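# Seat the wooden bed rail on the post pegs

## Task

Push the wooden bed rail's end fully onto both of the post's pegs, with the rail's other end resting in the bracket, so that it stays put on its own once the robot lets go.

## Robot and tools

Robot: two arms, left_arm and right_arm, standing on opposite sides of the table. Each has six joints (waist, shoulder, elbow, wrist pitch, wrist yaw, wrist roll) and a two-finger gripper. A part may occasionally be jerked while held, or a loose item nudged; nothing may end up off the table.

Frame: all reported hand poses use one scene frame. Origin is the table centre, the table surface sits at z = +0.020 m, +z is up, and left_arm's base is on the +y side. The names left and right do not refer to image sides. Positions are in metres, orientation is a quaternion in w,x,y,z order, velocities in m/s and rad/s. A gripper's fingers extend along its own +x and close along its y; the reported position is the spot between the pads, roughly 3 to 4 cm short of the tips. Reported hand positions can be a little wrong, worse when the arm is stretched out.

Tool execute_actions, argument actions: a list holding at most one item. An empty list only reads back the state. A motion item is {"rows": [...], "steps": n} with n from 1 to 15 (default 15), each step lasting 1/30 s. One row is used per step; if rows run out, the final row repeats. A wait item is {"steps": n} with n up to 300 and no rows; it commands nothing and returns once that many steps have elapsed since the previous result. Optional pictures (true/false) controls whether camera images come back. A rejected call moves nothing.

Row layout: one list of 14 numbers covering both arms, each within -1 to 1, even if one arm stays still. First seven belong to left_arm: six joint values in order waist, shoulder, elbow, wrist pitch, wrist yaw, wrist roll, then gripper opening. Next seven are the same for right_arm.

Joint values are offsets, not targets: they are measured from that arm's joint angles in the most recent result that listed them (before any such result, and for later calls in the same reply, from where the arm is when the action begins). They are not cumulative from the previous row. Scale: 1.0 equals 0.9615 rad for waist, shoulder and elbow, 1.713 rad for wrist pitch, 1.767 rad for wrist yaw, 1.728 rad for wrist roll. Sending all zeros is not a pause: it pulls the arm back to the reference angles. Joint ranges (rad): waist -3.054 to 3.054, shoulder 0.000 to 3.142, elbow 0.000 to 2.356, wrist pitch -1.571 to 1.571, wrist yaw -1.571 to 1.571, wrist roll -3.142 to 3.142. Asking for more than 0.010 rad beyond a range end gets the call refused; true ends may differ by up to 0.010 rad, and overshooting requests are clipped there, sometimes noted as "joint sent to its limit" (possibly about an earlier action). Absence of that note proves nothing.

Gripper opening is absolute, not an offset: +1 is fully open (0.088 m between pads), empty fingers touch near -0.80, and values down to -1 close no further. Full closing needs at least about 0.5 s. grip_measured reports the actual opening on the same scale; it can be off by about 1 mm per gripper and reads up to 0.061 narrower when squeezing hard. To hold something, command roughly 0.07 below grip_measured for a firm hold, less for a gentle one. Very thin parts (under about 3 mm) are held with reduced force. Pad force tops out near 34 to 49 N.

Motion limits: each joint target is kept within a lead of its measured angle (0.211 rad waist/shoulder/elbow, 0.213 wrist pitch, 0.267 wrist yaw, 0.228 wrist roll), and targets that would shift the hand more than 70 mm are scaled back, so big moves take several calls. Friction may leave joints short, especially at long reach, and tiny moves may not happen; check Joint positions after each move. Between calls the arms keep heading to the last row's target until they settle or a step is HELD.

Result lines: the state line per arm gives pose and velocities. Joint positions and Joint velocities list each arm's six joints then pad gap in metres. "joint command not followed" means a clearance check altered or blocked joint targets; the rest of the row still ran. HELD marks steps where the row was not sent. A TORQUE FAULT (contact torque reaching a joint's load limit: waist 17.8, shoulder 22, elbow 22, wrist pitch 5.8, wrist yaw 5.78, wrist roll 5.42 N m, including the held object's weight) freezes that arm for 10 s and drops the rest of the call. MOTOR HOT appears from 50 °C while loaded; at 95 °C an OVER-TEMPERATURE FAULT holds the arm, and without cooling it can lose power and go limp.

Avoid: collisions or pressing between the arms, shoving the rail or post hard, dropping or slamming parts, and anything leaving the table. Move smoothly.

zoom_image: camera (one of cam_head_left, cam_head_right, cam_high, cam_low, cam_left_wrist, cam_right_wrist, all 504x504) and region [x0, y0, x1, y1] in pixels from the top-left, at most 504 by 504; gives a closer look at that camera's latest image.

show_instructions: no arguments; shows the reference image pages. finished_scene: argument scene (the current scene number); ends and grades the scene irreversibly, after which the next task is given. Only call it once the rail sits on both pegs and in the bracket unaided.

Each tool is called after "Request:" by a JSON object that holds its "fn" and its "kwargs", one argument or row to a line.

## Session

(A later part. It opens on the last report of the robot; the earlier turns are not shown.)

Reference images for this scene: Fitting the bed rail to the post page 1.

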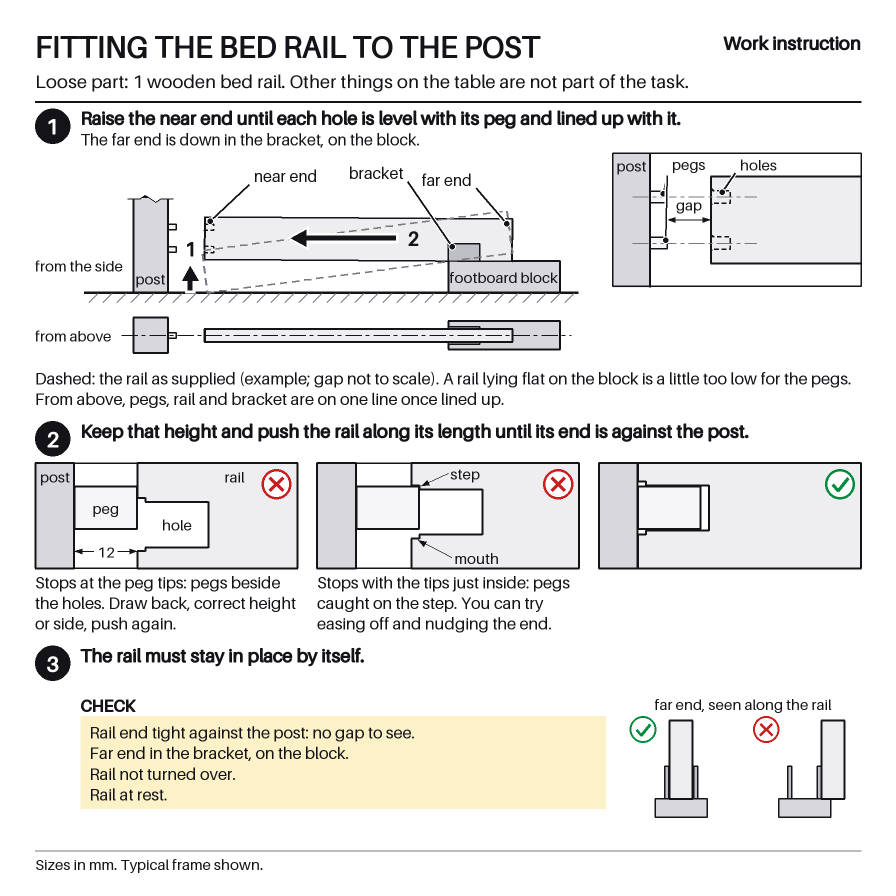

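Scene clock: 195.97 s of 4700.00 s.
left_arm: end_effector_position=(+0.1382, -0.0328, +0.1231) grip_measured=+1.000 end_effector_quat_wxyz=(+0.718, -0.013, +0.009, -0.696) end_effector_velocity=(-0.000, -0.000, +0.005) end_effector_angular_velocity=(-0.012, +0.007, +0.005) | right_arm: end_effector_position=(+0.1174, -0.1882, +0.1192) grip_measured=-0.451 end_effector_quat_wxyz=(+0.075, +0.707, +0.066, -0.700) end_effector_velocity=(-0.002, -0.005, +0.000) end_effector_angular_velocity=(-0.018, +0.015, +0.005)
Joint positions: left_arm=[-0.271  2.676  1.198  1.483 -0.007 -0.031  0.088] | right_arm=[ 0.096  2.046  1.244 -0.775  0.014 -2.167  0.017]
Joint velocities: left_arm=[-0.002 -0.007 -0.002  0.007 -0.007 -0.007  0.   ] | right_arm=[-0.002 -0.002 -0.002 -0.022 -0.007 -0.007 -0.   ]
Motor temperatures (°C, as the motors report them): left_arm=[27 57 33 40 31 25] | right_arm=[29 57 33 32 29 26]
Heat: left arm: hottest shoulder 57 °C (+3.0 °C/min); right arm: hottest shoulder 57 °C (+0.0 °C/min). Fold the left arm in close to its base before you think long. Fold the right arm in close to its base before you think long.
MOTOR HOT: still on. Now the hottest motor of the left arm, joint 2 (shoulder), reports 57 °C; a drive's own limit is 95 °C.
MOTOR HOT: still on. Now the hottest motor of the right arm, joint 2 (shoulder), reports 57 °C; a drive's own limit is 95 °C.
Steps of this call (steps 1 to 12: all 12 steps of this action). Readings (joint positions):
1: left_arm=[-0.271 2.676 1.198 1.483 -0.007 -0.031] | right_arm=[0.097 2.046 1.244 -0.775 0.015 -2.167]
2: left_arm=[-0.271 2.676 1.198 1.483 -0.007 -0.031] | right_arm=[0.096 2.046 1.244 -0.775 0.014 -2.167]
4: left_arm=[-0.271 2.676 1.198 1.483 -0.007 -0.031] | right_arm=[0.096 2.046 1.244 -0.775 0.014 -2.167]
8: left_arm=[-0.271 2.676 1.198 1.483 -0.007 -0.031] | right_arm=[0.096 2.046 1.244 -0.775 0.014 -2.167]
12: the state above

Request:
{"fn": "execute_actions", "kwargs": {
  "actions": [
    {"rows": [[0,0,0,0,0,0,1,0.003,-0.04,-0.022,0.016,0,0,-0.6]], "steps": 15}
  ],
  "pictures": false
}}

Request:
{"fn": "execute_actions", "kwargs": {
  "actions": [
    {"steps": 8}
  ],
  "pictures": false
}}

Request:
{"fn": "execute_actions", "kwargs": {
  "actions": [
    {"rows": [[0,0,0,0,0,0,1,-0.04,0,0,0,0.025,0,-0.6]], "steps": 12}
  ],
  "pictures": false
}}

Scene clock: 200.67 s of 4700.00 s.
left_arm: end_effector_position=(+0.1382, -0.0328, +0.1231) grip_measured=+1.000 end_effector_quat_wxyz=(+0.718, -0.013, +0.009, -0.696) end_effector_velocity=(-0.002, +0.001, -0.004) end_effector_angular_velocity=(+0.012, +0.008, -0.010) | right_arm: end_effector_position=(+0.1165, -0.1879, +0.1193) grip_measured=-0.451 end_effector_quat_wxyz=(+0.071, +0.710, +0.072, -0.697) end_effector_velocity=(-0.004, -0.004, +0.000) end_effector_angular_velocity=(-0.012, +0.029, +0.020)
Joint positions: left_arm=[-0.271  2.676  1.198  1.483 -0.007 -0.031  0.088] | right_arm=[ 0.1    2.035  1.228 -0.754  0.016 -2.167  0.017]
Joint velocities: left_arm=[-0.002  0.002 -0.002 -0.007  0.007 -0.007  0.   ] | right_arm=[-0.002 -0.002 -0.002 -0.022 -0.022 -0.022  0.   ]
Motor temperatures (°C, as the motors report them): left_arm=[27 58 33 40 31 25] | right_arm=[29 57 33 32 29 26]
Heat: left arm: hottest shoulder 58 °C (+3.0 °C/min); right arm: hottest shoulder 57 °C (+0.0 °C/min). Fold the left arm in close to its base before you think long. Fold the right arm in close to its base before you think long.
MOTOR HOT: still on. Now the hottest motor of the left arm, joint 2 (shoulder), reports 58 °C; a drive's own limit is 95 °C.
MOTOR HOT: still on. Now the hottest motor of the right arm, joint 2 (shoulder), reports 57 °C; a drive's own limit is 95 °C.
Steps of this call (steps 1 to 15: the robot went on to your last target; steps 16 to 90: nothing new was sent; then 1.20 s passed at rest; steps 91 to 105: all 15 steps of this action). Readings (joint positions):
91: left_arm=[-0.271 2.676 1.198 1.483 -0.007 -0.031] | right_arm=[0.098 2.045 1.241 -0.772 0.016 -2.167]
92: left_arm=[-0.271 2.676 1.198 1.483 -0.007 -0.031] | right_arm=[0.100 2.042 1.237 -0.767 0.018 -2.167]
94: left_arm=[-0.271 2.676 1.198 1.483 -0.007 -0.031] | right_arm=[0.100 2.038 1.232 -0.761 0.018 -2.167]
98: left_arm=[-0.271 2.676 1.198 1.483 -0.007 -0.031] | right_arm=[0.100 2.036 1.228 -0.757 0.018 -2.167]
105: the state above

Scene clock: 200.93 s of 4700.00 s.
left_arm: end_effector_position=(+0.1382, -0.0328, +0.1231) grip_measured=+1.000 end_effector_quat_wxyz=(+0.718, -0.013, +0.009, -0.696) end_effector_velocity=(+0.002, -0.000, +0.001) end_effector_angular_velocity=(-0.008, +0.007, +0.010) | right_arm: end_effector_position=(+0.1165, -0.1878, +0.1193) grip_measured=-0.451 end_effector_quat_wxyz=(+0.071, +0.710, +0.072, -0.697) end_effector_velocity=(-0.001, +0.002, +0.000) end_effector_angular_velocity=(+0.009, +0.004, +0.010)
Joint positions: left_arm=[-0.271  2.676  1.198  1.483 -0.007 -0.031  0.088] | right_arm=[ 0.1    2.035  1.228 -0.754  0.016 -2.167  0.017]
Joint velocities: left_arm=[ 0.002  0.002  0.002  0.007 -0.007 -0.007  0.   ] | right_arm=[ 0.002 -0.002 -0.002  0.007 -0.007 -0.007 -0.   ]
Motor temperatures (°C, as the motors report them): left_arm=[27 58 33 40 31 25] | right_arm=[29 58 33 32 29 26]
Heat: left arm: hottest shoulder 58 °C (+3.0 °C/min); right arm: hottest shoulder 58 °C (+1.0 °C/min). Fold the left arm in close to its base before you think long. Fold the right arm in close to its base before you think long.
MOTOR HOT: still on. Now the hottest motor of the left arm, joint 2 (shoulder), reports 58 °C; a drive's own limit is 95 °C.
MOTOR HOT: still on. Now the hottest motor of the right arm, joint 2 (shoulder), reports 58 °C; a drive's own limit is 95 °C.
Steps of this call (steps 1 to 8: the robot went on to your last target). Readings (joint positions):
1: left_arm=[-0.271 2.676 1.198 1.483 -0.007 -0.031] | right_arm=[0.100 2.035 1.228 -0.754 0.016 -2.167]
2: left_arm=[-0.271 2.676 1.198 1.483 -0.007 -0.031] | right_arm=[0.100 2.035 1.228 -0.754 0.016 -2.167]
4: left_arm=[-0.271 2.676 1.198 1.483 -0.007 -0.031] | right_arm=[0.100 2.035 1.228 -0.754 0.016 -2.167]
8: the state above

Scene clock: 201.33 s of 4700.00 s.
left_arm: end_effector_position=(+0.1382, -0.0328, +0.1231) grip_measured=+1.000 end_effector_quat_wxyz=(+0.718, -0.013, +0.009, -0.696) end_effector_velocity=(-0.000, +0.000, -0.001) end_effector_angular_velocity=(+0.007, +0.008, +0.005) | right_arm: end_effector_position=(+0.1174, -0.1883, +0.1193) grip_measured=-0.451 end_effector_quat_wxyz=(+0.070, +0.709, +0.071, -0.698) end_effector_velocity=(+0.001, -0.003, +0.000) end_effector_angular_velocity=(-0.009, -0.004, -0.010)
Joint positions: left_arm=[-0.271  2.676  1.198  1.483 -0.007 -0.031  0.088] | right_arm=[ 0.096  2.035  1.228 -0.754  0.013 -2.167  0.017]
Joint velocities: left_arm=[-0.002 -0.002 -0.002 -0.007 -0.007 -0.007  0.   ] | right_arm=[-0.002 -0.002 -0.002 -0.007  0.007  0.007 -0.   ]
Motor temperatures (°C, as the motors report them): left_arm=[27 58 33 40 31 25] | right_arm=[29 58 33 32 29 26]
Heat: left arm: hottest shoulder 58 °C (+3.0 °C/min); right arm: hottest shoulder 58 °C (+1.0 °C/min). Fold the left arm in close to its base before you think long. Fold the right arm in close to its base before you think long.
MOTOR HOT: still on. Now the hottest motor of the left arm, joint 2 (shoulder), reports 58 °C; a drive's own limit is 95 °C.
MOTOR HOT: still on. Now the hottest motor of the right arm, joint 2 (shoulder), reports 58 °C; a drive's own limit is 95 °C.
Steps of this call (steps 1 to 12: all 12 steps of this action). Readings (joint positions):
1: left_arm=[-0.271 2.676 1.198 1.483 -0.007 -0.031] | right_arm=[0.098 2.035 1.228 -0.754 0.015 -2.167]
2: left_arm=[-0.271 2.676 1.198 1.483 -0.007 -0.031] | right_arm=[0.096 2.035 1.228 -0.754 0.013 -2.167]
4: left_arm=[-0.271 2.676 1.198 1.483 -0.007 -0.031] | right_arm=[0.096 2.035 1.228 -0.754 0.013 -2.167]
8: left_arm=[-0.271 2.676 1.198 1.483 -0.007 -0.031] | right_arm=[0.096 2.035 1.228 -0.754 0.013 -2.167]
12: the state above

Probe lateral walls, then bottom wall.

Request:
{"fn": "execute_actions", "kwargs": {
  "actions": [
    {"rows": [[0,0,0,0,0,0,1,0.003,0,0,0.013,0,0,-0.6]], "steps": 15}
  ],
  "pictures": false
}}

Request:
{"fn": "execute_actions", "kwargs": {
  "actions": [
    {"rows": [[0,0,0,0,0,0,1,0,0,0,0.011,0,0,-0.6]], "steps": 15}
  ],
  "pictures": false
}}

Request:
{"fn": "execute_actions", "kwargs": {
  "actions": [
    {"rows": [[0,0,0,0,0,0,1,-0.01,0,0,-0.015,0,0,-0.6]], "steps": 15}
  ],
  "pictures": false
}}

Request:
{"fn": "execute_actions", "kwargs": {
  "actions": [
    {"rows": [[0,0,0,0,0,0,1,-0.01,0,0,-0.012,0,0,-0.6]], "steps": 15}
  ],
  "pictures": false
}}

Request:
{"fn": "execute_actions", "kwargs": {
  "actions": [
    {"rows": [[0,0,0,0,0,0,1,-0.01,0,0,-0.011,0,0,-0.6]], "steps": 15}
  ],
  "pictures": false
}}

Request:
{"fn": "execute_actions", "kwargs": {
  "actions": [
    {"rows": [[0,0,0,0,0,0,1,-0.005,0.016,0,0.008,0,0,-0.6]], "steps": 15}
  ],
  "pictures": false
}}

Request:
{"fn": "execute_actions", "kwargs": {
  "actions": [
    {"rows": [[0,0,0,0,0,0,1,-0.005,0.016,0,0,0,0,-0.6]], "steps": 15}
  ],
  "pictures": false
}}

Request:
{"fn": "execute_actions", "kwargs": {
  "actions": [
    {"rows": [[0,0,0,0,0,0,1,-0.005,0.016,0,0,0,0,-0.6]], "steps": 15}
  ],
  "pictures": false
}}

Scene clock: 210.63 s of 4700.00 s.
left_arm: end_effector_position=(+0.1382, -0.0328, +0.1231) grip_measured=+1.000 end_effector_quat_wxyz=(+0.718, -0.013, +0.009, -0.696) end_effector_velocity=(-0.000, +0.000, -0.001) end_effector_angular_velocity=(+0.007, +0.008, +0.005) | right_arm: end_effector_position=(+0.1168, -0.1877, +0.1191) grip_measured=-0.451 end_effector_quat_wxyz=(+0.071, +0.710, +0.073, -0.696) end_effector_velocity=(-0.002, -0.005, +0.000) end_effector_angular_velocity=(-0.018, +0.015, +0.005)
Joint positions: left_arm=[-0.271  2.676  1.198  1.483 -0.007 -0.031  0.088] | right_arm=[ 0.099  2.035  1.226 -0.751  0.016 -2.167  0.017]
Joint velocities: left_arm=[-0.002 -0.002 -0.002 -0.007 -0.007 -0.007  0.   ] | right_arm=[-0.002 -0.002 -0.002 -0.022 -0.007 -0.007 -0.   ]
Motor temperatures (°C, as the motors report them): left_arm=[27 58 33 40 31 25] | right_arm=[29 57 33 32 30 26]
Heat: left arm: hottest shoulder 58 °C (+3.0 °C/min); right arm: hottest shoulder 57 °C (+0.0 °C/min). Fold the left arm in close to its base before you think long. Fold the right arm in close to its base before you think long.
MOTOR HOT: still on. Now the hottest motor of the left arm, joint 2 (shoulder), reports 58 °C; a drive's own limit is 95 °C.
MOTOR HOT: still on. Now the hottest motor of the right arm, joint 2 (shoulder), reports 57 °C; a drive's own limit is 95 °C.
Steps of this call (steps 1 to 15: the robot went on to your last target; steps 16 to 90: nothing new was sent; then 5.80 s passed at rest; steps 91 to 105: all 15 steps of this action). Readings (joint positions):
91: left_arm=[-0.271 2.676 1.198 1.483 -0.007 -0.031] | right_arm=[0.098 2.035 1.228 -0.754 0.015 -2.167]
92: left_arm=[-0.271 2.676 1.198 1.483 -0.007 -0.031] | right_arm=[0.099 2.035 1.228 -0.753 0.017 -2.167]
94: left_arm=[-0.271 2.676 1.198 1.483 -0.007 -0.031] | right_arm=[0.099 2.035 1.228 -0.753 0.017 -2.167]
98: left_arm=[-0.271 2.676 1.198 1.483 -0.007 -0.031] | right_arm=[0.099 2.035 1.227 -0.751 0.016 -2.167]
105: the state above

Scene clock: 211.13 s of 4700.00 s.
left_arm: end_effector_position=(+0.1382, -0.0328, +0.1231) grip_measured=+1.000 end_effector_quat_wxyz=(+0.718, -0.013, +0.009, -0.696) end_effector_velocity=(-0.000, -0.001, +0.000) end_effector_angular_velocity=(+0.002, +0.007, +0.005) | right_arm: end_effector_position=(+0.1168, -0.1877, +0.1190) grip_measured=-0.451 end_effector_quat_wxyz=(+0.071, +0.710, +0.073, -0.696) end_effector_velocity=(+0.002, -0.005, -0.001) end_effector_angular_velocity=(-0.015, -0.002, +0.015)
Joint positions: left_arm=[-0.271  2.676  1.198  1.483 -0.007 -0.031  0.088] | right_arm=[ 0.099  2.035  1.226 -0.751  0.016 -2.167  0.017]
Joint velocities: left_arm=[-0.002 -0.002  0.002 -0.007 -0.007 -0.007  0.   ] | right_arm=[-0.007 -0.002 -0.007 -0.007  0.007 -0.022 -0.   ]
Motor temperatures (°C, as the motors report them): left_arm=[27 58 33 40 31 25] | right_arm=[29 57 33 32 30 26]
Heat: left arm: hottest shoulder 58 °C (+3.0 °C/min); right arm: hottest shoulder 57 °C (+0.0 °C/min). Fold the left arm in close to its base before you think long. Fold the right arm in close to its base before you think long.
MOTOR HOT: still on. Now the hottest motor of the left arm, joint 2 (shoulder), reports 58 °C; a drive's own limit is 95 °C.
MOTOR HOT: still on. Now the hottest motor of the right arm, joint 2 (shoulder), reports 57 °C; a drive's own limit is 95 °C.
Steps of this call (steps 1 to 15: all 15 steps of this action). Readings (joint positions):
1: left_arm=[-0.271 2.676 1.198 1.483 -0.007 -0.031] | right_arm=[0.099 2.035 1.226 -0.751 0.016 -2.167]
2: left_arm=[-0.271 2.676 1.198 1.483 -0.007 -0.031] | right_arm=[0.099 2.035 1.226 -0.751 0.016 -2.167]
4: left_arm=[-0.271 2.676 1.198 1.483 -0.007 -0.031] | right_arm=[0.099 2.035 1.226 -0.751 0.016 -2.167]
8: left_arm=[-0.271 2.676 1.198 1.483 -0.007 -0.031] | right_arm=[0.099 2.035 1.226 -0.751 0.016 -2.167]
15: the state above

Scene clock: 211.63 s of 4700.00 s.
left_arm: end_effector_position=(+0.1382, -0.0328, +0.1231) grip_measured=+1.000 end_effector_quat_wxyz=(+0.718, -0.013, +0.009, -0.696) end_effector_velocity=(-0.000, -0.000, +0.005) end_effector_angular_velocity=(-0.012, +0.007, +0.005) | right_arm: end_effector_position=(+0.1161, -0.1897, +0.1190) grip_measured=-0.451 end_effector_quat_wxyz=(+0.073, +0.708, +0.070, -0.699) end_effector_velocity=(+0.002, +0.000, +0.000) end_effector_angular_velocity=(+0.004, -0.010, +0.005)
Joint positions: left_arm=[-0.271  2.676  1.198  1.483 -0.007 -0.031  0.088] | right_arm=[ 0.098  2.035  1.226 -0.76   0.013 -2.167  0.017]
Joint velocities: left_arm=[-0.002 -0.007 -0.002  0.007 -0.007 -0.007  0.   ] | right_arm=[-0.002 -0.002 -0.002  0.007  0.007 -0.007 -0.001]
Motor temperatures (°C, as the motors report them): left_arm=[27 58 33 40 31 25] | right_arm=[29 57 33 32 30 26]
Heat: left arm: hottest shoulder 58 °C (+3.0 °C/min); right arm: hottest shoulder 57 °C (+0.0 °C/min). Fold the left arm in close to its base before you think long. Fold the right arm in close to its base before you think long.
MOTOR HOT: still on. Now the hottest motor of the left arm, joint 2 (shoulder), reports 58 °C; a drive's own limit is 95 °C.
MOTOR HOT: still on. Now the hottest motor of the right arm, joint 2 (shoulder), reports 57 °C; a drive's own limit is 95 °C.
Steps of this call (steps 1 to 15: all 15 steps of this action). Readings (joint positions):
1: left_arm=[-0.271 2.676 1.198 1.483 -0.007 -0.031] | right_arm=[0.099 2.035 1.226 -0.752 0.016 -2.167]
2: left_arm=[-0.271 2.676 1.198 1.483 -0.007 -0.031] | right_arm=[0.099 2.035 1.226 -0.754 0.015 -2.167]
4: left_arm=[-0.271 2.676 1.198 1.483 -0.007 -0.031] | right_arm=[0.098 2.035 1.226 -0.756 0.014 -2.167]
8: left_arm=[-0.271 2.676 1.198 1.483 -0.007 -0.031] | right_arm=[0.098 2.035 1.226 -0.760 0.013 -2.167]
15: the state above

Scene clock: 212.13 s of 4700.00 s.
left_arm: end_effector_position=(+0.1382, -0.0328, +0.1231) grip_measured=+1.000 end_effector_quat_wxyz=(+0.718, -0.013, +0.009, -0.696) end_effector_velocity=(-0.003, +0.000, +0.002) end_effector_angular_velocity=(-0.008, +0.007, -0.000) | right_arm: end_effector_position=(+0.1162, -0.1899, +0.1190) grip_measured=-0.451 end_effector_quat_wxyz=(+0.072, +0.707, +0.069, -0.700) end_effector_velocity=(-0.001, -0.002, +0.000) end_effector_angular_velocity=(-0.004, +0.010, +0.020)
Joint positions: left_arm=[-0.271  2.676  1.198  1.483 -0.007 -0.031  0.088] | right_arm=[ 0.096  2.035  1.226 -0.761  0.011 -2.167  0.017]
Joint velocities: left_arm=[-0.007 -0.002 -0.002  0.007 -0.007 -0.007  0.   ] | right_arm=[-0.002 -0.002 -0.002 -0.007 -0.007 -0.022 -0.   ]
Motor temperatures (°C, as the motors report them): left_arm=[27 58 33 40 31 25] | right_arm=[29 57 33 32 30 26]
Heat: left arm: hottest shoulder 58 °C (+3.0 °C/min); right arm: hottest shoulder 57 °C (+0.0 °C/min). Fold the left arm in close to its base before you think long. Fold the right arm in close to its base before you think long.
MOTOR HOT: still on. Now the hottest motor of the left arm, joint 2 (shoulder), reports 58 °C; a drive's own limit is 95 °C.
MOTOR HOT: still on. Now the hottest motor of the right arm, joint 2 (shoulder), reports 57 °C; a drive's own limit is 95 °C.
Steps of this call (steps 1 to 15: all 15 steps of this action). Readings (joint positions):
1: left_arm=[-0.271 2.676 1.198 1.483 -0.007 -0.031] | right_arm=[0.097 2.035 1.226 -0.760 0.013 -2.167]
2: left_arm=[-0.271 2.676 1.198 1.483 -0.007 -0.031] | right_arm=[0.097 2.035 1.226 -0.760 0.012 -2.167]
4: left_arm=[-0.271 2.676 1.198 1.483 -0.007 -0.031] | right_arm=[0.097 2.035 1.226 -0.761 0.012 -2.167]
8: left_arm=[-0.271 2.676 1.198 1.483 -0.007 -0.031] | right_arm=[0.096 2.035 1.226 -0.761 0.011 -2.167]
15: the state above

Scene clock: 212.63 s of 4700.00 s.
left_arm: end_effector_position=(+0.1382, -0.0328, +0.1231) grip_measured=+1.000 end_effector_quat_wxyz=(+0.718, -0.013, +0.009, -0.696) end_effector_velocity=(-0.000, +0.000, -0.001) end_effector_angular_velocity=(+0.008, -0.007, +0.005) | right_arm: end_effector_position=(+0.1163, -0.1900, +0.1190) grip_measured=-0.451 end_effector_quat_wxyz=(+0.072, +0.707, +0.069, -0.700) end_effector_velocity=(+0.001, -0.002, +0.002) end_effector_angular_velocity=(-0.005, -0.006, +0.005)
Joint positions: left_arm=[-0.271  2.676  1.198  1.483 -0.007 -0.031  0.088] | right_arm=[ 0.096  2.035  1.226 -0.761  0.01  -2.168  0.017]
Joint velocities: left_arm=[-0.002 -0.002 -0.002 -0.007 -0.007  0.007  0.   ] | right_arm=[-0.002 -0.007 -0.002 -0.007  0.007 -0.007 -0.   ]
Motor temperatures (°C, as the motors report them): left_arm=[27 58 33 40 31 25] | right_arm=[29 57 33 32 30 26]
Heat: left arm: hottest shoulder 58 °C (+3.0 °C/min); right arm: hottest shoulder 57 °C (+0.0 °C/min). Fold the left arm in close to its base before you think long. Fold the right arm in close to its base before you think long.
MOTOR HOT: still on. Now the hottest motor of the left arm, joint 2 (shoulder), reports 58 °C; a drive's own limit is 95 °C.
MOTOR HOT: still on. Now the hottest motor of the right arm, joint 2 (shoulder), reports 57 °C; a drive's own limit is 95 °C.
Steps of this call (steps 1 to 15: all 15 steps of this action). Readings (joint positions):
1: left_arm=[-0.271 2.676 1.198 1.483 -0.007 -0.031] | right_arm=[0.096 2.035 1.226 -0.761 0.011 -2.167]
2: left_arm=[-0.271 2.676 1.198 1.483 -0.007 -0.031] | right_arm=[0.096 2.035 1.226 -0.761 0.010 -2.167]
4: left_arm=[-0.271 2.676 1.198 1.483 -0.007 -0.031] | right_arm=[0.096 2.035 1.226 -0.761 0.010 -2.167]
8: left_arm=[-0.271 2.676 1.198 1.483 -0.007 -0.031] | right_arm=[0.096 2.035 1.226 -0.761 0.010 -2.168]
15: the state above

Scene clock: 213.13 s of 4700.00 s.
left_arm: end_effector_position=(+0.1382, -0.0328, +0.1231) grip_measured=+1.000 end_effector_quat_wxyz=(+0.718, -0.013, +0.009, -0.696) end_effector_velocity=(-0.000, +0.000, -0.001) end_effector_angular_velocity=(+0.007, +0.008, +0.005) | right_arm: end_effector_position=(+0.1167, -0.1888, +0.1179) grip_measured=-0.451 end_effector_quat_wxyz=(+0.071, +0.707, +0.071, -0.700) end_effector_velocity=(-0.002, +0.001, +0.001) end_effector_angular_velocity=(+0.006, +0.021, -0.010)
Joint positions: left_arm=[-0.271  2.676  1.198  1.483 -0.007 -0.031  0.088] | right_arm=[ 0.096  2.038  1.226 -0.754  0.01  -2.168  0.017]
Joint velocities: left_arm=[-0.002 -0.002 -0.002 -0.007 -0.007 -0.007  0.   ] | right_arm=[-0.002 -0.002  0.002 -0.007 -0.022  0.007 -0.   ]
Motor temperatures (°C, as the motors report them): left_arm=[27 58 33 40 31 25] | right_arm=[29 57 33 32 30 26]
Heat: left arm: hottest shoulder 58 °C (+3.0 °C/min); right arm: hottest shoulder 57 °C (+0.0 °C/min). Fold the left arm in close to its base before you think long. Fold the right arm in close to its base before you think long.
MOTOR HOT: still on. Now the hottest motor of the left arm, joint 2 (shoulder), reports 58 °C; a drive's own limit is 95 °C.
MOTOR HOT: still on. Now the hottest motor of the right arm, joint 2 (shoulder), reports 57 °C; a drive's own limit is 95 °C.
Steps of this call (steps 1 to 15: all 15 steps of this action). Readings (joint positions):
1: left_arm=[-0.271 2.676 1.198 1.483 -0.007 -0.031] | right_arm=[0.096 2.035 1.226 -0.760 0.010 -2.168]
2: left_arm=[-0.271 2.676 1.198 1.483 -0.007 -0.031] | right_arm=[0.096 2.035 1.226 -0.759 0.010 -2.168]
4: left_arm=[-0.271 2.676 1.198 1.483 -0.007 -0.031] | right_arm=[0.096 2.036 1.226 -0.757 0.010 -2.168]
8: left_arm=[-0.271 2.676 1.198 1.483 -0.007 -0.031] | right_arm=[0.096 2.038 1.226 -0.754 0.010 -2.168]
15: the state above

Scene clock: 213.63 s of 4700.00 s.
left_arm: end_effector_position=(+0.1382, -0.0328, +0.1231) grip_measured=+1.000 end_effector_quat_wxyz=(+0.718, -0.013, +0.009, -0.696) end_effector_velocity=(-0.003, +0.001, +0.001) end_effector_angular_velocity=(-0.003, +0.007, -0.000) | right_arm: end_effector_position=(+0.1166, -0.1891, +0.1176) grip_measured=-0.451 end_effector_quat_wxyz=(+0.071, +0.707, +0.070, -0.700) end_effector_velocity=(+0.001, -0.002, +0.002) end_effector_angular_velocity=(-0.005, -0.006, -0.024)
Joint positions: left_arm=[-0.271  2.676  1.198  1.483 -0.007 -0.031  0.088] | right_arm=[ 0.096  2.039  1.226 -0.754  0.01  -2.168  0.017]
Joint velocities: left_arm=[-0.007 -0.002 -0.007  0.007 -0.007 -0.007  0.   ] | right_arm=[-0.002 -0.007 -0.002 -0.007  0.007  0.022 -0.   ]
Motor temperatures (°C, as the motors report them): left_arm=[27 58 33 40 31 25] | right_arm=[29 57 33 32 30 26]
Heat: left arm: hottest shoulder 58 °C (+3.0 °C/min); right arm: hottest shoulder 57 °C (+0.0 °C/min). Fold the left arm in close to its base before you think long. Fold the right arm in close to its base before you think long.
MOTOR HOT: still on. Now the hottest motor of the left arm, joint 2 (shoulder), reports 58 °C; a drive's own limit is 95 °C.
MOTOR HOT: still on. Now the hottest motor of the right arm, joint 2 (shoulder), reports 57 °C; a drive's own limit is 95 °C.
Steps of this call (steps 1 to 15: all 15 steps of this action). Readings (joint positions):
1: left_arm=[-0.271 2.676 1.198 1.483 -0.007 -0.031] | right_arm=[0.096 2.038 1.226 -0.754 0.010 -2.168]
2: left_arm=[-0.271 2.676 1.198 1.483 -0.007 -0.031] | right_arm=[0.096 2.038 1.226 -0.754 0.010 -2.168]
4: left_arm=[-0.271 2.676 1.198 1.483 -0.007 -0.031] | right_arm=[0.096 2.038 1.226 -0.754 0.010 -2.168]
8: left_arm=[-0.271 2.676 1.198 1.483 -0.007 -0.031] | right_arm=[0.096 2.039 1.226 -0.754 0.010 -2.168]
15: the state above

Scene clock: 214.13 s of 4700.00 s.
left_arm: end_effector_position=(+0.1382, -0.0328, +0.1231) grip_measured=+1.000 end_effector_quat_wxyz=(+0.718, -0.013, +0.009, -0.696) end_effector_velocity=(+0.002, +0.001, +0.000) end_effector_angular_velocity=(+0.007, +0.008, +0.020) | right_arm: end_effector_position=(+0.1166, -0.1891, +0.1176) grip_measured=-0.451 end_effector_quat_wxyz=(+0.071, +0.707, +0.070, -0.700) end_effector_velocity=(+0.001, -0.003, +0.000) end_effector_angular_velocity=(-0.010, -0.004, +0.005)
Joint positions: left_arm=[-0.271  2.676  1.198  1.483 -0.007 -0.031  0.088] | right_arm=[ 0.096  2.039  1.226 -0.754  0.01  -2.168  0.017]
Joint velocities: left_arm=[-0.002 -0.007 -0.007 -0.007 -0.022 -0.007  0.   ] | right_arm=[-0.002 -0.002 -0.002 -0.007  0.007 -0.007 -0.   ]
Motor temperatures (°C, as the motors report them): left_arm=[27 58 33 40 31 25] | right_arm=[29 57 33 32 30 26]
Heat: left arm: hottest shoulder 58 °C (+3.0 °C/min); right arm: hottest shoulder 57 °C (+0.0 °C/min). Fold the left arm in close to its base before you think long. Fold the right arm in close to its base before you think long.
MOTOR HOT: still on. Now the hottest motor of the left arm, joint 2 (shoulder), reports 58 °C; a drive's own limit is 95 °C.
MOTOR HOT: still on. Now the hottest motor of the right arm, joint 2 (shoulder), reports 57 °C; a drive's own limit is 95 °C.
Steps of this call (steps 1 to 15: all 15 steps of this action). Readings (joint positions):
1: left_arm=[-0.271 2.676 1.198 1.483 -0.007 -0.031] | right_arm=[0.096 2.039 1.226 -0.754 0.010 -2.168]
2: left_arm=[-0.271 2.676 1.198 1.483 -0.007 -0.031] | right_arm=[0.096 2.039 1.226 -0.754 0.010 -2.168]
4: left_arm=[-0.271 2.676 1.198 1.483 -0.007 -0.031] | right_arm=[0.096 2.039 1.226 -0.754 0.010 -2.168]
8: left_arm=[-0.271 2.676 1.198 1.483 -0.007 -0.031] | right_arm=[0.096 2.039 1.226 -0.754 0.010 -2.168]
15: the state above

Request:
{"fn": "execute_actions", "kwargs": {
  "actions": [
    {"rows": [[0,0,0,0,0,0,1,0,-0.033,0,0,0,0,-0.6]], "steps": 15}
  ],
  "pictures": false
}}

Request:
{"fn": "execute_actions", "kwargs": {
  "actions": [
    {"rows": [[0,0,0,0,0,0,1,-0.04,0,0,0,0.025,0,-0.6]], "steps": 12}
  ],
  "pictures": false
}}

Scene clock: 218.47 s of 4700.00 s.
left_arm: end_effector_position=(+0.1382, -0.0328, +0.1231) grip_measured=+1.000 end_effector_quat_wxyz=(+0.718, -0.013, +0.009, -0.696) end_effector_velocity=(+0.002, -0.000, +0.002) end_effector_angular_velocity=(+0.002, +0.007, +0.020) | right_arm: end_effector_position=(+0.1168, -0.1886, +0.1191) grip_measured=-0.451 end_effector_quat_wxyz=(+0.070, +0.708, +0.072, -0.699) end_effector_velocity=(-0.001, +0.002, +0.000) end_effector_angular_velocity=(+0.010, +0.004, +0.010)
Joint positions: left_arm=[-0.271  2.676  1.198  1.483 -0.007 -0.031  0.088] | right_arm=[ 0.096  2.034  1.226 -0.754  0.01  -2.168  0.017]
Joint velocities: left_arm=[-0.002 -0.007 -0.002 -0.007 -0.022 -0.007  0.   ] | right_arm=[ 0.002 -0.002 -0.002  0.007 -0.007 -0.007 -0.   ]
Motor temperatures (°C, as the motors report them): left_arm=[27 58 33 40 31 25] | right_arm=[29 57 33 32 29 26]
Heat: left arm: hottest shoulder 58 °C (+2.0 °C/min); right arm: hottest shoulder 57 °C (+0.0 °C/min). Fold the left arm in close to its base before you think long. Fold the right arm in close to its base before you think long.
MOTOR HOT: still on. Now the hottest motor of the left arm, joint 2 (shoulder), reports 58 °C; a drive's own limit is 95 °C.
MOTOR HOT: still on. Now the hottest motor of the right arm, joint 2 (shoulder), reports 57 °C; a drive's own limit is 95 °C.
Steps of this call (steps 1 to 15: the robot went on to your last target; steps 16 to 90: nothing new was sent; then 0.83 s passed at rest; steps 91 to 105: all 15 steps of this action). Readings (joint positions):
91: left_arm=[-0.271 2.676 1.198 1.483 -0.007 -0.031] | right_arm=[0.096 2.038 1.226 -0.754 0.010 -2.168]
92: left_arm=[-0.271 2.676 1.198 1.483 -0.007 -0.031] | right_arm=[0.096 2.038 1.226 -0.754 0.010 -2.168]
94: left_arm=[-0.271 2.676 1.198 1.483 -0.007 -0.031] | right_arm=[0.096 2.037 1.226 -0.754 0.010 -2.168]
98: left_arm=[-0.271 2.676 1.198 1.483 -0.007 -0.031] | right_arm=[0.096 2.035 1.226 -0.754 0.010 -2.168]
105: the state above

Scene clock: 218.87 s of 4700.00 s.
left_arm: end_effector_position=(+0.1382, -0.0328, +0.1231) grip_measured=+1.000 end_effector_quat_wxyz=(+0.718, -0.013, +0.009, -0.696) end_effector_velocity=(-0.002, +0.001, -0.004) end_effector_angular_velocity=(+0.012, +0.008, -0.010) | right_arm: end_effector_position=(+0.1175, -0.1889, +0.1191) grip_measured=-0.451 end_effector_quat_wxyz=(+0.069, +0.708, +0.071, -0.700) end_effector_velocity=(-0.002, -0.005, +0.000) end_effector_angular_velocity=(-0.018, +0.015, +0.020)
Joint positions: left_arm=[-0.271  2.676  1.198  1.483 -0.007 -0.031  0.088] | right_arm=[ 0.093  2.034  1.226 -0.754  0.008 -2.17   0.017]
Joint velocities: left_arm=[-0.002  0.002 -0.002 -0.007  0.007 -0.007  0.   ] | right_arm=[-0.002 -0.002 -0.002 -0.022 -0.007 -0.022 -0.   ]
Motor temperatures (°C, as the motors report them): left_arm=[27 58 33 40 31 25] | right_arm=[29 57 33 32 29 26]
Heat: left arm: hottest shoulder 58 °C (+2.0 °C/min); right arm: hottest shoulder 57 °C (+0.0 °C/min). Fold the left arm in close to its base before you think long. Fold the right arm in close to its base before you think long.
MOTOR HOT: still on. Now the hottest motor of the left arm, joint 2 (shoulder), reports 58 °C; a drive's own limit is 95 °C.
MOTOR HOT: still on. Now the hottest motor of the right arm, joint 2 (shoulder), reports 57 °C; a drive's own limit is 95 °C.
Steps of this call (steps 1 to 12: all 12 steps of this action). Readings (joint positions):
1: left_arm=[-0.271 2.676 1.198 1.483 -0.007 -0.031] | right_arm=[0.094 2.034 1.226 -0.754 0.009 -2.169]
2: left_arm=[-0.271 2.676 1.198 1.483 -0.007 -0.031] | right_arm=[0.093 2.034 1.226 -0.754 0.008 -2.169]
4: left_arm=[-0.271 2.676 1.198 1.483 -0.007 -0.031] | right_arm=[0.093 2.034 1.226 -0.754 0.008 -2.170]
8: left_arm=[-0.271 2.676 1.198 1.483 -0.007 -0.031] | right_arm=[0.093 2.034 1.226 -0.754 0.008 -2.170]
12: the state above

Request:
{"fn": "execute_actions", "kwargs": {
  "actions": [
    {"rows": [[0,0,0,0,0,0,1,0.003,0.0105,0,0.0065,0,0,-0.6]], "steps": 15}
  ],
  "pictures": false
}}

Request:
{"fn": "execute_actions", "kwargs": {
  "actions": [
    {"rows": [[0,0,0,0,0,0,1,-0.04,0,0,0,0.025,0,-0.6]], "steps": 12}
  ],
  "pictures": false
}}

Scene clock: 223.27 s of 4700.00 s.
left_arm: end_effector_position=(+0.1382, -0.0328, +0.1231) grip_measured=+1.000 end_effector_quat_wxyz=(+0.718, -0.013, +0.009, -0.696) end_effector_velocity=(-0.000, -0.001, -0.000) end_effector_angular_velocity=(+0.012, +0.022, +0.005) | right_arm: end_effector_position=(+0.1168, -0.1881, +0.1189) grip_measured=-0.451 end_effector_quat_wxyz=(+0.070, +0.709, +0.073, -0.698) end_effector_velocity=(-0.000, -0.005, +0.002) end_effector_angular_velocity=(-0.013, +0.013, +0.000)
Joint positions: left_arm=[-0.271  2.676  1.198  1.483 -0.007 -0.031  0.088] | right_arm=[ 0.097  2.035  1.226 -0.752  0.011 -2.17   0.017]
Joint velocities: left_arm=[-0.002 -0.007  0.002 -0.022 -0.007 -0.022  0.   ] | right_arm=[-0.007 -0.007 -0.002 -0.022 -0.007 -0.007 -0.   ]
Motor temperatures (°C, as the motors report them): left_arm=[27 58 33 41 31 25] | right_arm=[29 57 33 32 30 26]
Heat: left arm: hottest shoulder 58 °C (+2.0 °C/min); right arm: hottest shoulder 57 °C (+0.0 °C/min). Fold the left arm in close to its base before you think long. Fold the right arm in close to its base before you think long.
MOTOR HOT: still on. Now the hottest motor of the left arm, joint 2 (shoulder), reports 58 °C; a drive's own limit is 95 °C.
MOTOR HOT: still on. Now the hottest motor of the right arm, joint 2 (shoulder), reports 57 °C; a drive's own limit is 95 °C.
Steps of this call (steps 1 to 15: the robot went on to your last target; steps 16 to 90: nothing new was sent; then 0.90 s passed at rest; steps 91 to 105: all 15 steps of this action). Readings (joint positions):
91: left_arm=[-0.271 2.676 1.198 1.483 -0.007 -0.031] | right_arm=[0.095 2.034 1.226 -0.754 0.010 -2.170]
92: left_arm=[-0.271 2.676 1.198 1.483 -0.007 -0.031] | right_arm=[0.096 2.035 1.226 -0.754 0.012 -2.170]
94: left_arm=[-0.271 2.676 1.198 1.483 -0.007 -0.031] | right_arm=[0.097 2.035 1.226 -0.754 0.012 -2.170]
98: left_arm=[-0.271 2.676 1.198 1.483 -0.007 -0.031] | right_arm=[0.097 2.035 1.226 -0.754 0.012 -2.170]
105: the state above

Scene clock: 223.67 s of 4700.00 s.
left_arm: end_effector_position=(+0.1382, -0.0328, +0.1231) grip_measured=+1.000 end_effector_quat_wxyz=(+0.718, -0.013, +0.009, -0.696) end_effector_velocity=(+0.002, +0.000, -0.001) end_effector_angular_velocity=(+0.007, +0.008, +0.020) | right_arm: end_effector_position=(+0.1174, -0.1886, +0.1189) grip_measured=-0.451 end_effector_quat_wxyz=(+0.070, +0.708, +0.072, -0.699) end_effector_velocity=(-0.001, -0.006, +0.000) end_effector_angular_velocity=(-0.017, +0.015, +0.000)
Joint positions: left_arm=[-0.271  2.676  1.198  1.483 -0.007 -0.031  0.088] | right_arm=[ 0.094  2.035  1.226 -0.753  0.009 -2.171  0.017]
Joint velocities: left_arm=[-0.002 -0.002 -0.002 -0.007 -0.022 -0.007  0.   ] | right_arm=[-0.007 -0.002 -0.002 -0.022 -0.007 -0.007 -0.   ]
Motor temperatures (°C, as the motors report them): left_arm=[27 58 33 41 31 25] | right_arm=[29 57 33 32 30 26]
Heat: left arm: hottest shoulder 58 °C (+2.0 °C/min); right arm: hottest shoulder 57 °C (+0.0 °C/min). Fold the left arm in close to its base before you think long. Fold the right arm in close to its base before you think long.
MOTOR HOT: still on. Now the hottest motor of the left arm, joint 2 (shoulder), reports 58 °C; a drive's own limit is 95 °C.
MOTOR HOT: still on. Now the hottest motor of the right arm, joint 2 (shoulder), reports 57 °C; a drive's own limit is 95 °C.
Steps of this call (steps 1 to 12: all 12 steps of this action). Readings (joint positions):
1: left_arm=[-0.271 2.676 1.198 1.483 -0.007 -0.031] | right_arm=[0.095 2.035 1.226 -0.752 0.010 -2.170]
2: left_arm=[-0.271 2.676 1.198 1.483 -0.007 -0.031] | right_arm=[0.094 2.035 1.226 -0.752 0.008 -2.171]
4: left_arm=[-0.271 2.676 1.198 1.483 -0.007 -0.031] | right_arm=[0.094 2.035 1.226 -0.752 0.008 -2.171]
8: left_arm=[-0.271 2.676 1.198 1.483 -0.007 -0.031] | right_arm=[0.094 2.035 1.226 -0.752 0.009 -2.171]
12: the state above

Request:
{"fn": "execute_actions", "kwargs": {
  "actions": [
    {"rows": [[0,0,0,0,0,0,1,0.003,0.014,0.0245,-0.0095,0,0,-0.6]], "steps": 15}
  ],
  "pictures": false
}}

Request:
{"fn": "execute_actions", "kwargs": {
  "actions": [
    {"steps": 8}
  ],
  "pictures": false
}}

Request:
{"fn": "execute_actions", "kwargs": {
  "actions": [
    {"rows": [[0,0,0,0,0,0,1,-0.04,0,0,0,0.025,0,-0.6]], "steps": 12}
  ],
  "pictures": false
}}

Scene clock: 229.30 s of 4700.00 s.
left_arm: end_effector_position=(+0.1382, -0.0328, +0.1231) grip_measured=+1.000 end_effector_quat_wxyz=(+0.718, -0.013, +0.009, -0.696) end_effector_velocity=(-0.000, +0.000, -0.004) end_effector_angular_velocity=(+0.021, +0.023, +0.005) | right_arm: end_effector_position=(+0.1167, -0.1885, +0.1189) grip_measured=-0.451 end_effector_quat_wxyz=(+0.074, +0.707, +0.070, -0.699) end_effector_velocity=(-0.002, -0.005, +0.000) end_effector_angular_velocity=(-0.017, +0.015, -0.010)
Joint positions: left_arm=[-0.271  2.676  1.198  1.483 -0.007 -0.031  0.088] | right_arm=[ 0.097  2.04   1.234 -0.764  0.012 -2.171  0.017]
Joint velocities: left_arm=[-0.002 -0.002 -0.002 -0.022 -0.007 -0.022  0.   ] | right_arm=[-0.002 -0.002 -0.002 -0.022 -0.007  0.007 -0.   ]
Motor temperatures (°C, as the motors report them): left_arm=[27 58 33 41 31 25] | right_arm=[29 56 33 32 30 26]
Heat: left arm: hottest shoulder 58 °C (+2.0 °C/min); right arm: hottest shoulder 56 °C (-1.0 °C/min). Fold the left arm in close to its base before you think long. Fold the right arm in close to its base before you think long.
MOTOR HOT: still on. Now the hottest motor of the left arm, joint 2 (shoulder), reports 58 °C; a drive's own limit is 95 °C.
MOTOR HOT: still on. Now the hottest motor of the right arm, joint 2 (shoulder), reports 56 °C; a drive's own limit is 95 °C.
Steps of this call (steps 1 to 15: the robot went on to your last target; steps 16 to 90: nothing new was sent; then 2.13 s passed at rest; steps 91 to 105: all 15 steps of this action). Readings (joint positions):
91: left_arm=[-0.271 2.676 1.198 1.483 -0.007 -0.031] | right_arm=[0.096 2.035 1.226 -0.755 0.012 -2.171]
92: left_arm=[-0.271 2.676 1.198 1.483 -0.007 -0.031] | right_arm=[0.097 2.036 1.228 -0.756 0.013 -2.171]
94: left_arm=[-0.271 2.676 1.198 1.483 -0.007 -0.031] | right_arm=[0.097 2.038 1.231 -0.760 0.013 -2.171]
98: left_arm=[-0.271 2.676 1.198 1.483 -0.007 -0.031] | right_arm=[0.097 2.040 1.233 -0.763 0.013 -2.171]
105: the state above

Scene clock: 229.57 s of 4700.00 s.
left_arm: end_effector_position=(+0.1382, -0.0328, +0.1231) grip_measured=+1.000 end_effector_quat_wxyz=(+0.718, -0.013, +0.009, -0.696) end_effector_velocity=(-0.000, -0.000, -0.002) end_effector_angular_velocity=(+0.007, +0.022, +0.005) | right_arm: end_effector_position=(+0.1167, -0.1885, +0.1189) grip_measured=-0.451 end_effector_quat_wxyz=(+0.074, +0.707, +0.070, -0.699) end_effector_velocity=(+0.000, -0.004, -0.001) end_effector_angular_velocity=(-0.014, -0.002, -0.010)
Joint positions: left_arm=[-0.271  2.676  1.198  1.483 -0.007 -0.031  0.088] | right_arm=[ 0.097  2.04   1.234 -0.764  0.012 -2.171  0.017]
Joint velocities: left_arm=[-0.002  0.002  0.002 -0.007 -0.007 -0.022  0.   ] | right_arm=[-0.002 -0.002 -0.007 -0.007  0.007  0.007 -0.001]
Motor temperatures (°C, as the motors report them): left_arm=[27 59 33 41 31 25] | right_arm=[29 56 33 32 30 26]
Heat: left arm: hottest shoulder 59 °C (+3.0 °C/min); right arm: hottest shoulder 56 °C (-1.0 °C/min). Fold the left arm in close to its base before you think long. Fold the right arm in close to its base before you think long.
MOTOR HOT: still on. Now the hottest motor of the left arm, joint 2 (shoulder), reports 59 °C; a drive's own limit is 95 °C.
MOTOR HOT: still on. Now the hottest motor of the right arm, joint 2 (shoulder), reports 56 °C; a drive's own limit is 95 °C.
Steps of this call (steps 1 to 8: the robot went on to your last target). Readings (joint positions):
1: left_arm=[-0.271 2.676 1.198 1.483 -0.007 -0.031] | right_arm=[0.097 2.040 1.234 -0.764 0.012 -2.171]
2: left_arm=[-0.271 2.676 1.198 1.483 -0.007 -0.031] | right_arm=[0.097 2.040 1.234 -0.764 0.012 -2.171]
4: left_arm=[-0.271 2.676 1.198 1.483 -0.007 -0.031] | right_arm=[0.097 2.040 1.234 -0.764 0.012 -2.171]
8: the state above

Scene clock: 229.97 s of 4700.00 s.
left_arm: end_effector_position=(+0.1382, -0.0328, +0.1231) grip_measured=+1.000 end_effector_quat_wxyz=(+0.718, -0.013, +0.009, -0.696) end_effector_velocity=(-0.000, +0.000, -0.001) end_effector_angular_velocity=(+0.007, +0.008, +0.005) | right_arm: end_effector_position=(+0.1174, -0.1888, +0.1189) grip_measured=-0.451 end_effector_quat_wxyz=(+0.072, +0.707, +0.069, -0.700) end_effector_velocity=(-0.001, -0.002, +0.000) end_effector_angular_velocity=(-0.004, +0.010, -0.010)
Joint positions: left_arm=[-0.271  2.676  1.198  1.483 -0.007 -0.031  0.088] | right_arm=[ 0.094  2.04   1.234 -0.764  0.01  -2.171  0.017]
Joint velocities: left_arm=[-0.002 -0.002 -0.002 -0.007 -0.007 -0.007  0.   ] | right_arm=[-0.002 -0.002 -0.002 -0.007 -0.007  0.007 -0.   ]
Motor temperatures (°C, as the motors report them): left_arm=[27 59 33 41 31 25] | right_arm=[29 56 33 32 30 26]
Heat: left arm: hottest shoulder 59 °C (+3.1 °C/min); right arm: hottest shoulder 56 °C (-1.0 °C/min). Fold the left arm in close to its base before you think long. Fold the right arm in close to its base before you think long.
MOTOR HOT: still on. Now the hottest motor of the left arm, joint 2 (shoulder), reports 59 °C; a drive's own limit is 95 °C.
MOTOR HOT: still on. Now the hottest motor of the right arm, joint 2 (shoulder), reports 56 °C; a drive's own limit is 95 °C.
Steps of this call (steps 1 to 12: all 12 steps of this action). Readings (joint positions):
1: left_arm=[-0.271 2.676 1.198 1.483 -0.007 -0.031] | right_arm=[0.095 2.040 1.234 -0.764 0.011 -2.171]
2: left_arm=[-0.271 2.676 1.198 1.483 -0.007 -0.031] | right_arm=[0.094 2.040 1.234 -0.764 0.010 -2.171]
4: left_arm=[-0.271 2.676 1.198 1.483 -0.007 -0.031] | right_arm=[0.094 2.040 1.234 -0.764 0.010 -2.171]
8: left_arm=[-0.271 2.676 1.198 1.483 -0.007 -0.031] | right_arm=[0.094 2.040 1.234 -0.764 0.010 -2.171]
12: the state above

Request:
{"fn": "execute_actions", "kwargs": {
  "actions": [
    {"rows": [[0,0,0,0,0,0,1,0.003,0,0,0.0065,0,0,-0.6]], "steps": 15}
  ],
  "pictures": false
}}

Request:
{"fn": "execute_actions", "kwargs": {
  "actions": [
    {"rows": [[0,0,0,0,0,0,1,-0.04,0,0,0,0.025,0,-0.6]], "steps": 12}
  ],
  "pictures": false
}}

Request:
{"fn": "execute_actions", "kwargs": {
  "actions": [
    {"rows": [[0,0,0,0,0,0,1,0.003,0,0,0.0065,0,0,-0.6]], "steps": 15}
  ],
  "pictures": false
}}

Request:
{"fn": "execute_actions", "kwargs": {
  "actions": [
    {"rows": [[0,0,0,0,0,0,1,-0.04,0,0,0,0.025,0,-0.6]], "steps": 12}
  ],
  "pictures": false
}}

Scene clock: 234.93 s of 4700.00 s.
left_arm: end_effector_position=(+0.1382, -0.0328, +0.1231) grip_measured=+1.000 end_effector_quat_wxyz=(+0.718, -0.013, +0.009, -0.696) end_effector_velocity=(+0.002, +0.000, +0.002) end_effector_angular_velocity=(-0.007, -0.007, +0.020) | right_arm: end_effector_position=(+0.1168, -0.1880, +0.1189) grip_measured=-0.451 end_effector_quat_wxyz=(+0.074, +0.708, +0.071, -0.699) end_effector_velocity=(-0.001, +0.002, +0.000) end_effector_angular_velocity=(+0.009, +0.004, +0.024)
Joint positions: left_arm=[-0.271  2.676  1.198  1.483 -0.007 -0.031  0.088] | right_arm=[ 0.098  2.04   1.234 -0.762  0.013 -2.171  0.017]
Joint velocities: left_arm=[-0.002 -0.002 -0.002  0.007 -0.022  0.007  0.   ] | right_arm=[ 0.002 -0.002 -0.002  0.007 -0.007 -0.022 -0.   ]
Motor temperatures (°C, as the motors report them): left_arm=[27 59 33 41 31 25] | right_arm=[29 56 33 32 30 26]
Heat: left arm: hottest shoulder 59 °C (+3.0 °C/min); right arm: hottest shoulder 56 °C (-1.0 °C/min). Fold the left arm in close to its base before you think long. Fold the right arm in close to its base before you think long.
MOTOR HOT: still on. Now the hottest motor of the left arm, joint 2 (shoulder), reports 59 °C; a drive's own limit is 95 °C.
MOTOR HOT: still on. Now the hottest motor of the right arm, joint 2 (shoulder), reports 56 °C; a drive's own limit is 95 °C.
Steps of this call (steps 1 to 15: the robot went on to your last target; steps 16 to 90: nothing new was sent; then 1.47 s passed at rest; steps 91 to 105: all 15 steps of this action). Readings (joint positions):
91: left_arm=[-0.271 2.676 1.198 1.483 -0.007 -0.031] | right_arm=[0.096 2.040 1.234 -0.764 0.012 -2.171]
92: left_arm=[-0.271 2.676 1.198 1.483 -0.007 -0.031] | right_arm=[0.098 2.040 1.234 -0.763 0.015 -2.171]
94: left_arm=[-0.271 2.676 1.198 1.483 -0.007 -0.031] | right_arm=[0.098 2.040 1.234 -0.763 0.015 -2.171]
98: left_arm=[-0.271 2.676 1.198 1.483 -0.007 -0.031] | right_arm=[0.098 2.040 1.234 -0.762 0.014 -2.171]
105: the state above

Scene clock: 235.33 s of 4700.00 s.
left_arm: end_effector_position=(+0.1382, -0.0328, +0.1231) grip_measured=+1.000 end_effector_quat_wxyz=(+0.718, -0.013, +0.009, -0.696) end_effector_velocity=(+0.000, -0.000, +0.002) end_effector_angular_velocity=(+0.002, +0.007, -0.005) | right_arm: end_effector_position=(+0.1175, -0.1884, +0.1189) grip_measured=-0.451 end_effector_quat_wxyz=(+0.072, +0.707, +0.070, -0.700) end_effector_velocity=(-0.002, -0.003, +0.001) end_effector_angular_velocity=(-0.013, +0.013, +0.005)
Joint positions: left_arm=[-0.271  2.676  1.198  1.483 -0.007 -0.031  0.088] | right_arm=[ 0.095  2.04   1.234 -0.762  0.012 -2.171  0.017]
Joint velocities: left_arm=[ 0.002 -0.007 -0.002 -0.007  0.007 -0.007  0.   ] | right_arm=[-0.002 -0.002  0.002 -0.022 -0.007 -0.007 -0.   ]
Motor temperatures (°C, as the motors report them): left_arm=[27 59 33 41 31 25] | right_arm=[29 56 33 32 30 26]
Heat: left arm: hottest shoulder 59 °C (+2.0 °C/min); right arm: hottest shoulder 56 °C (-1.0 °C/min). Fold the left arm in close to its base before you think long. Fold the right arm in close to its base before you think long.
MOTOR HOT: still on. Now the hottest motor of the left arm, joint 2 (shoulder), reports 59 °C; a drive's own limit is 95 °C.
MOTOR HOT: still on. Now the hottest motor of the right arm, joint 2 (shoulder), reports 56 °C; a drive's own limit is 95 °C.
Steps of this call (steps 1 to 12: all 12 steps of this action). Readings (joint positions):
1: left_arm=[-0.271 2.676 1.198 1.483 -0.007 -0.031] | right_arm=[0.096 2.040 1.234 -0.762 0.012 -2.171]
2: left_arm=[-0.271 2.676 1.198 1.483 -0.007 -0.031] | right_arm=[0.095 2.040 1.234 -0.762 0.011 -2.171]
4: left_arm=[-0.271 2.676 1.198 1.483 -0.007 -0.031] | right_arm=[0.095 2.040 1.234 -0.762 0.011 -2.171]
8: left_arm=[-0.271 2.676 1.198 1.483 -0.007 -0.031] | right_arm=[0.095 2.040 1.234 -0.762 0.011 -2.171]
12: the state above

Scene clock: 235.83 s of 4700.00 s.
left_arm: end_effector_position=(+0.1382, -0.0328, +0.1231) grip_measured=+1.000 end_effector_quat_wxyz=(+0.718, -0.013, +0.009, -0.696) end_effector_velocity=(+0.002, +0.000, +0.002) end_effector_angular_velocity=(-0.008, +0.007, +0.020) | right_arm: end_effector_position=(+0.1167, -0.1878, +0.1189) grip_measured=-0.451 end_effector_quat_wxyz=(+0.074, +0.708, +0.071, -0.698) end_effector_velocity=(-0.001, -0.002, +0.000) end_effector_angular_velocity=(-0.004, +0.010, +0.005)
Joint positions: left_arm=[-0.271  2.676  1.198  1.483 -0.007 -0.031  0.088] | right_arm=[ 0.099  2.04   1.234 -0.761  0.015 -2.171  0.017]
Joint velocities: left_arm=[-0.002 -0.002 -0.002  0.007 -0.022 -0.007  0.   ] | right_arm=[-0.002 -0.002 -0.002 -0.007 -0.007 -0.007 -0.   ]
Motor temperatures (°C, as the motors report them): left_arm=[27 59 33 41 31 25] | right_arm=[29 56 33 32 30 26]
Heat: left arm: hottest shoulder 59 °C (+2.0 °C/min); right arm: hottest shoulder 56 °C (-1.0 °C/min). Fold the left arm in close to its base before you think long. Fold the right arm in close to its base before you think long.
MOTOR HOT: still on. Now the hottest motor of the left arm, joint 2 (shoulder), reports 59 °C; a drive's own limit is 95 °C.
MOTOR HOT: still on. Now the hottest motor of the right arm, joint 2 (shoulder), reports 56 °C; a drive's own limit is 95 °C.
Steps of this call (steps 1 to 15: all 15 steps of this action). Readings (joint positions):
1: left_arm=[-0.271 2.676 1.198 1.483 -0.007 -0.031] | right_arm=[0.097 2.040 1.234 -0.762 0.013 -2.171]
2: left_arm=[-0.271 2.676 1.198 1.483 -0.007 -0.031] | right_arm=[0.098 2.040 1.234 -0.762 0.015 -2.171]
4: left_arm=[-0.271 2.676 1.198 1.483 -0.007 -0.031] | right_arm=[0.099 2.040 1.234 -0.762 0.015 -2.171]
8: left_arm=[-0.271 2.676 1.198 1.483 -0.007 -0.031] | right_arm=[0.099 2.040 1.234 -0.762 0.015 -2.171]
15: the state above

Scene clock: 236.23 s of 4700.00 s.
left_arm: end_effector_position=(+0.1382, -0.0328, +0.1231) grip_measured=+1.000 end_effector_quat_wxyz=(+0.718, -0.013, +0.009, -0.696) end_effector_velocity=(-0.002, +0.000, -0.001) end_effector_angular_velocity=(+0.007, +0.007, -0.010) | right_arm: end_effector_position=(+0.1173, -0.1883, +0.1189) grip_measured=-0.451 end_effector_quat_wxyz=(+0.073, +0.708, +0.070, -0.699) end_effector_velocity=(-0.001, -0.002, +0.000) end_effector_angular_velocity=(-0.004, +0.010, +0.020)
Joint positions: left_arm=[-0.271  2.676  1.198  1.483 -0.007 -0.031  0.088] | right_arm=[ 0.096  2.04   1.234 -0.762  0.012 -2.171  0.017]
Joint velocities: left_arm=[-0.002 -0.002 -0.002 -0.007  0.007 -0.007  0.   ] | right_arm=[-0.002 -0.002 -0.002 -0.007 -0.007 -0.022 -0.   ]
Motor temperatures (°C, as the motors report them): left_arm=[27 59 33 41 31 25] | right_arm=[29 56 33 32 30 26]
Heat: left arm: hottest shoulder 59 °C (+2.0 °C/min); right arm: hottest shoulder 56 °C (-1.0 °C/min). Fold the left arm in close to its base before you think long. Fold the right arm in close to its base before you think long.
MOTOR HOT: still on. Now the hottest motor of the left arm, joint 2 (shoulder), reports 59 °C; a drive's own limit is 95 °C.
MOTOR HOT: still on. Now the hottest motor of the right arm, joint 2 (shoulder), reports 56 °C; a drive's own limit is 95 °C.
Steps of this call (steps 1 to 12: all 12 steps of this action). Readings (joint positions):
1: left_arm=[-0.271 2.676 1.198 1.483 -0.007 -0.031] | right_arm=[0.097 2.040 1.234 -0.761 0.013 -2.171]
2: left_arm=[-0.271 2.676 1.198 1.483 -0.007 -0.031] | right_arm=[0.096 2.040 1.234 -0.761 0.012 -2.171]
4: left_arm=[-0.271 2.676 1.198 1.483 -0.007 -0.031] | right_arm=[0.096 2.040 1.234 -0.762 0.012 -2.171]
8: left_arm=[-0.271 2.676 1.198 1.483 -0.007 -0.031] | right_arm=[0.096 2.040 1.234 -0.762 0.012 -2.171]
12: the state above


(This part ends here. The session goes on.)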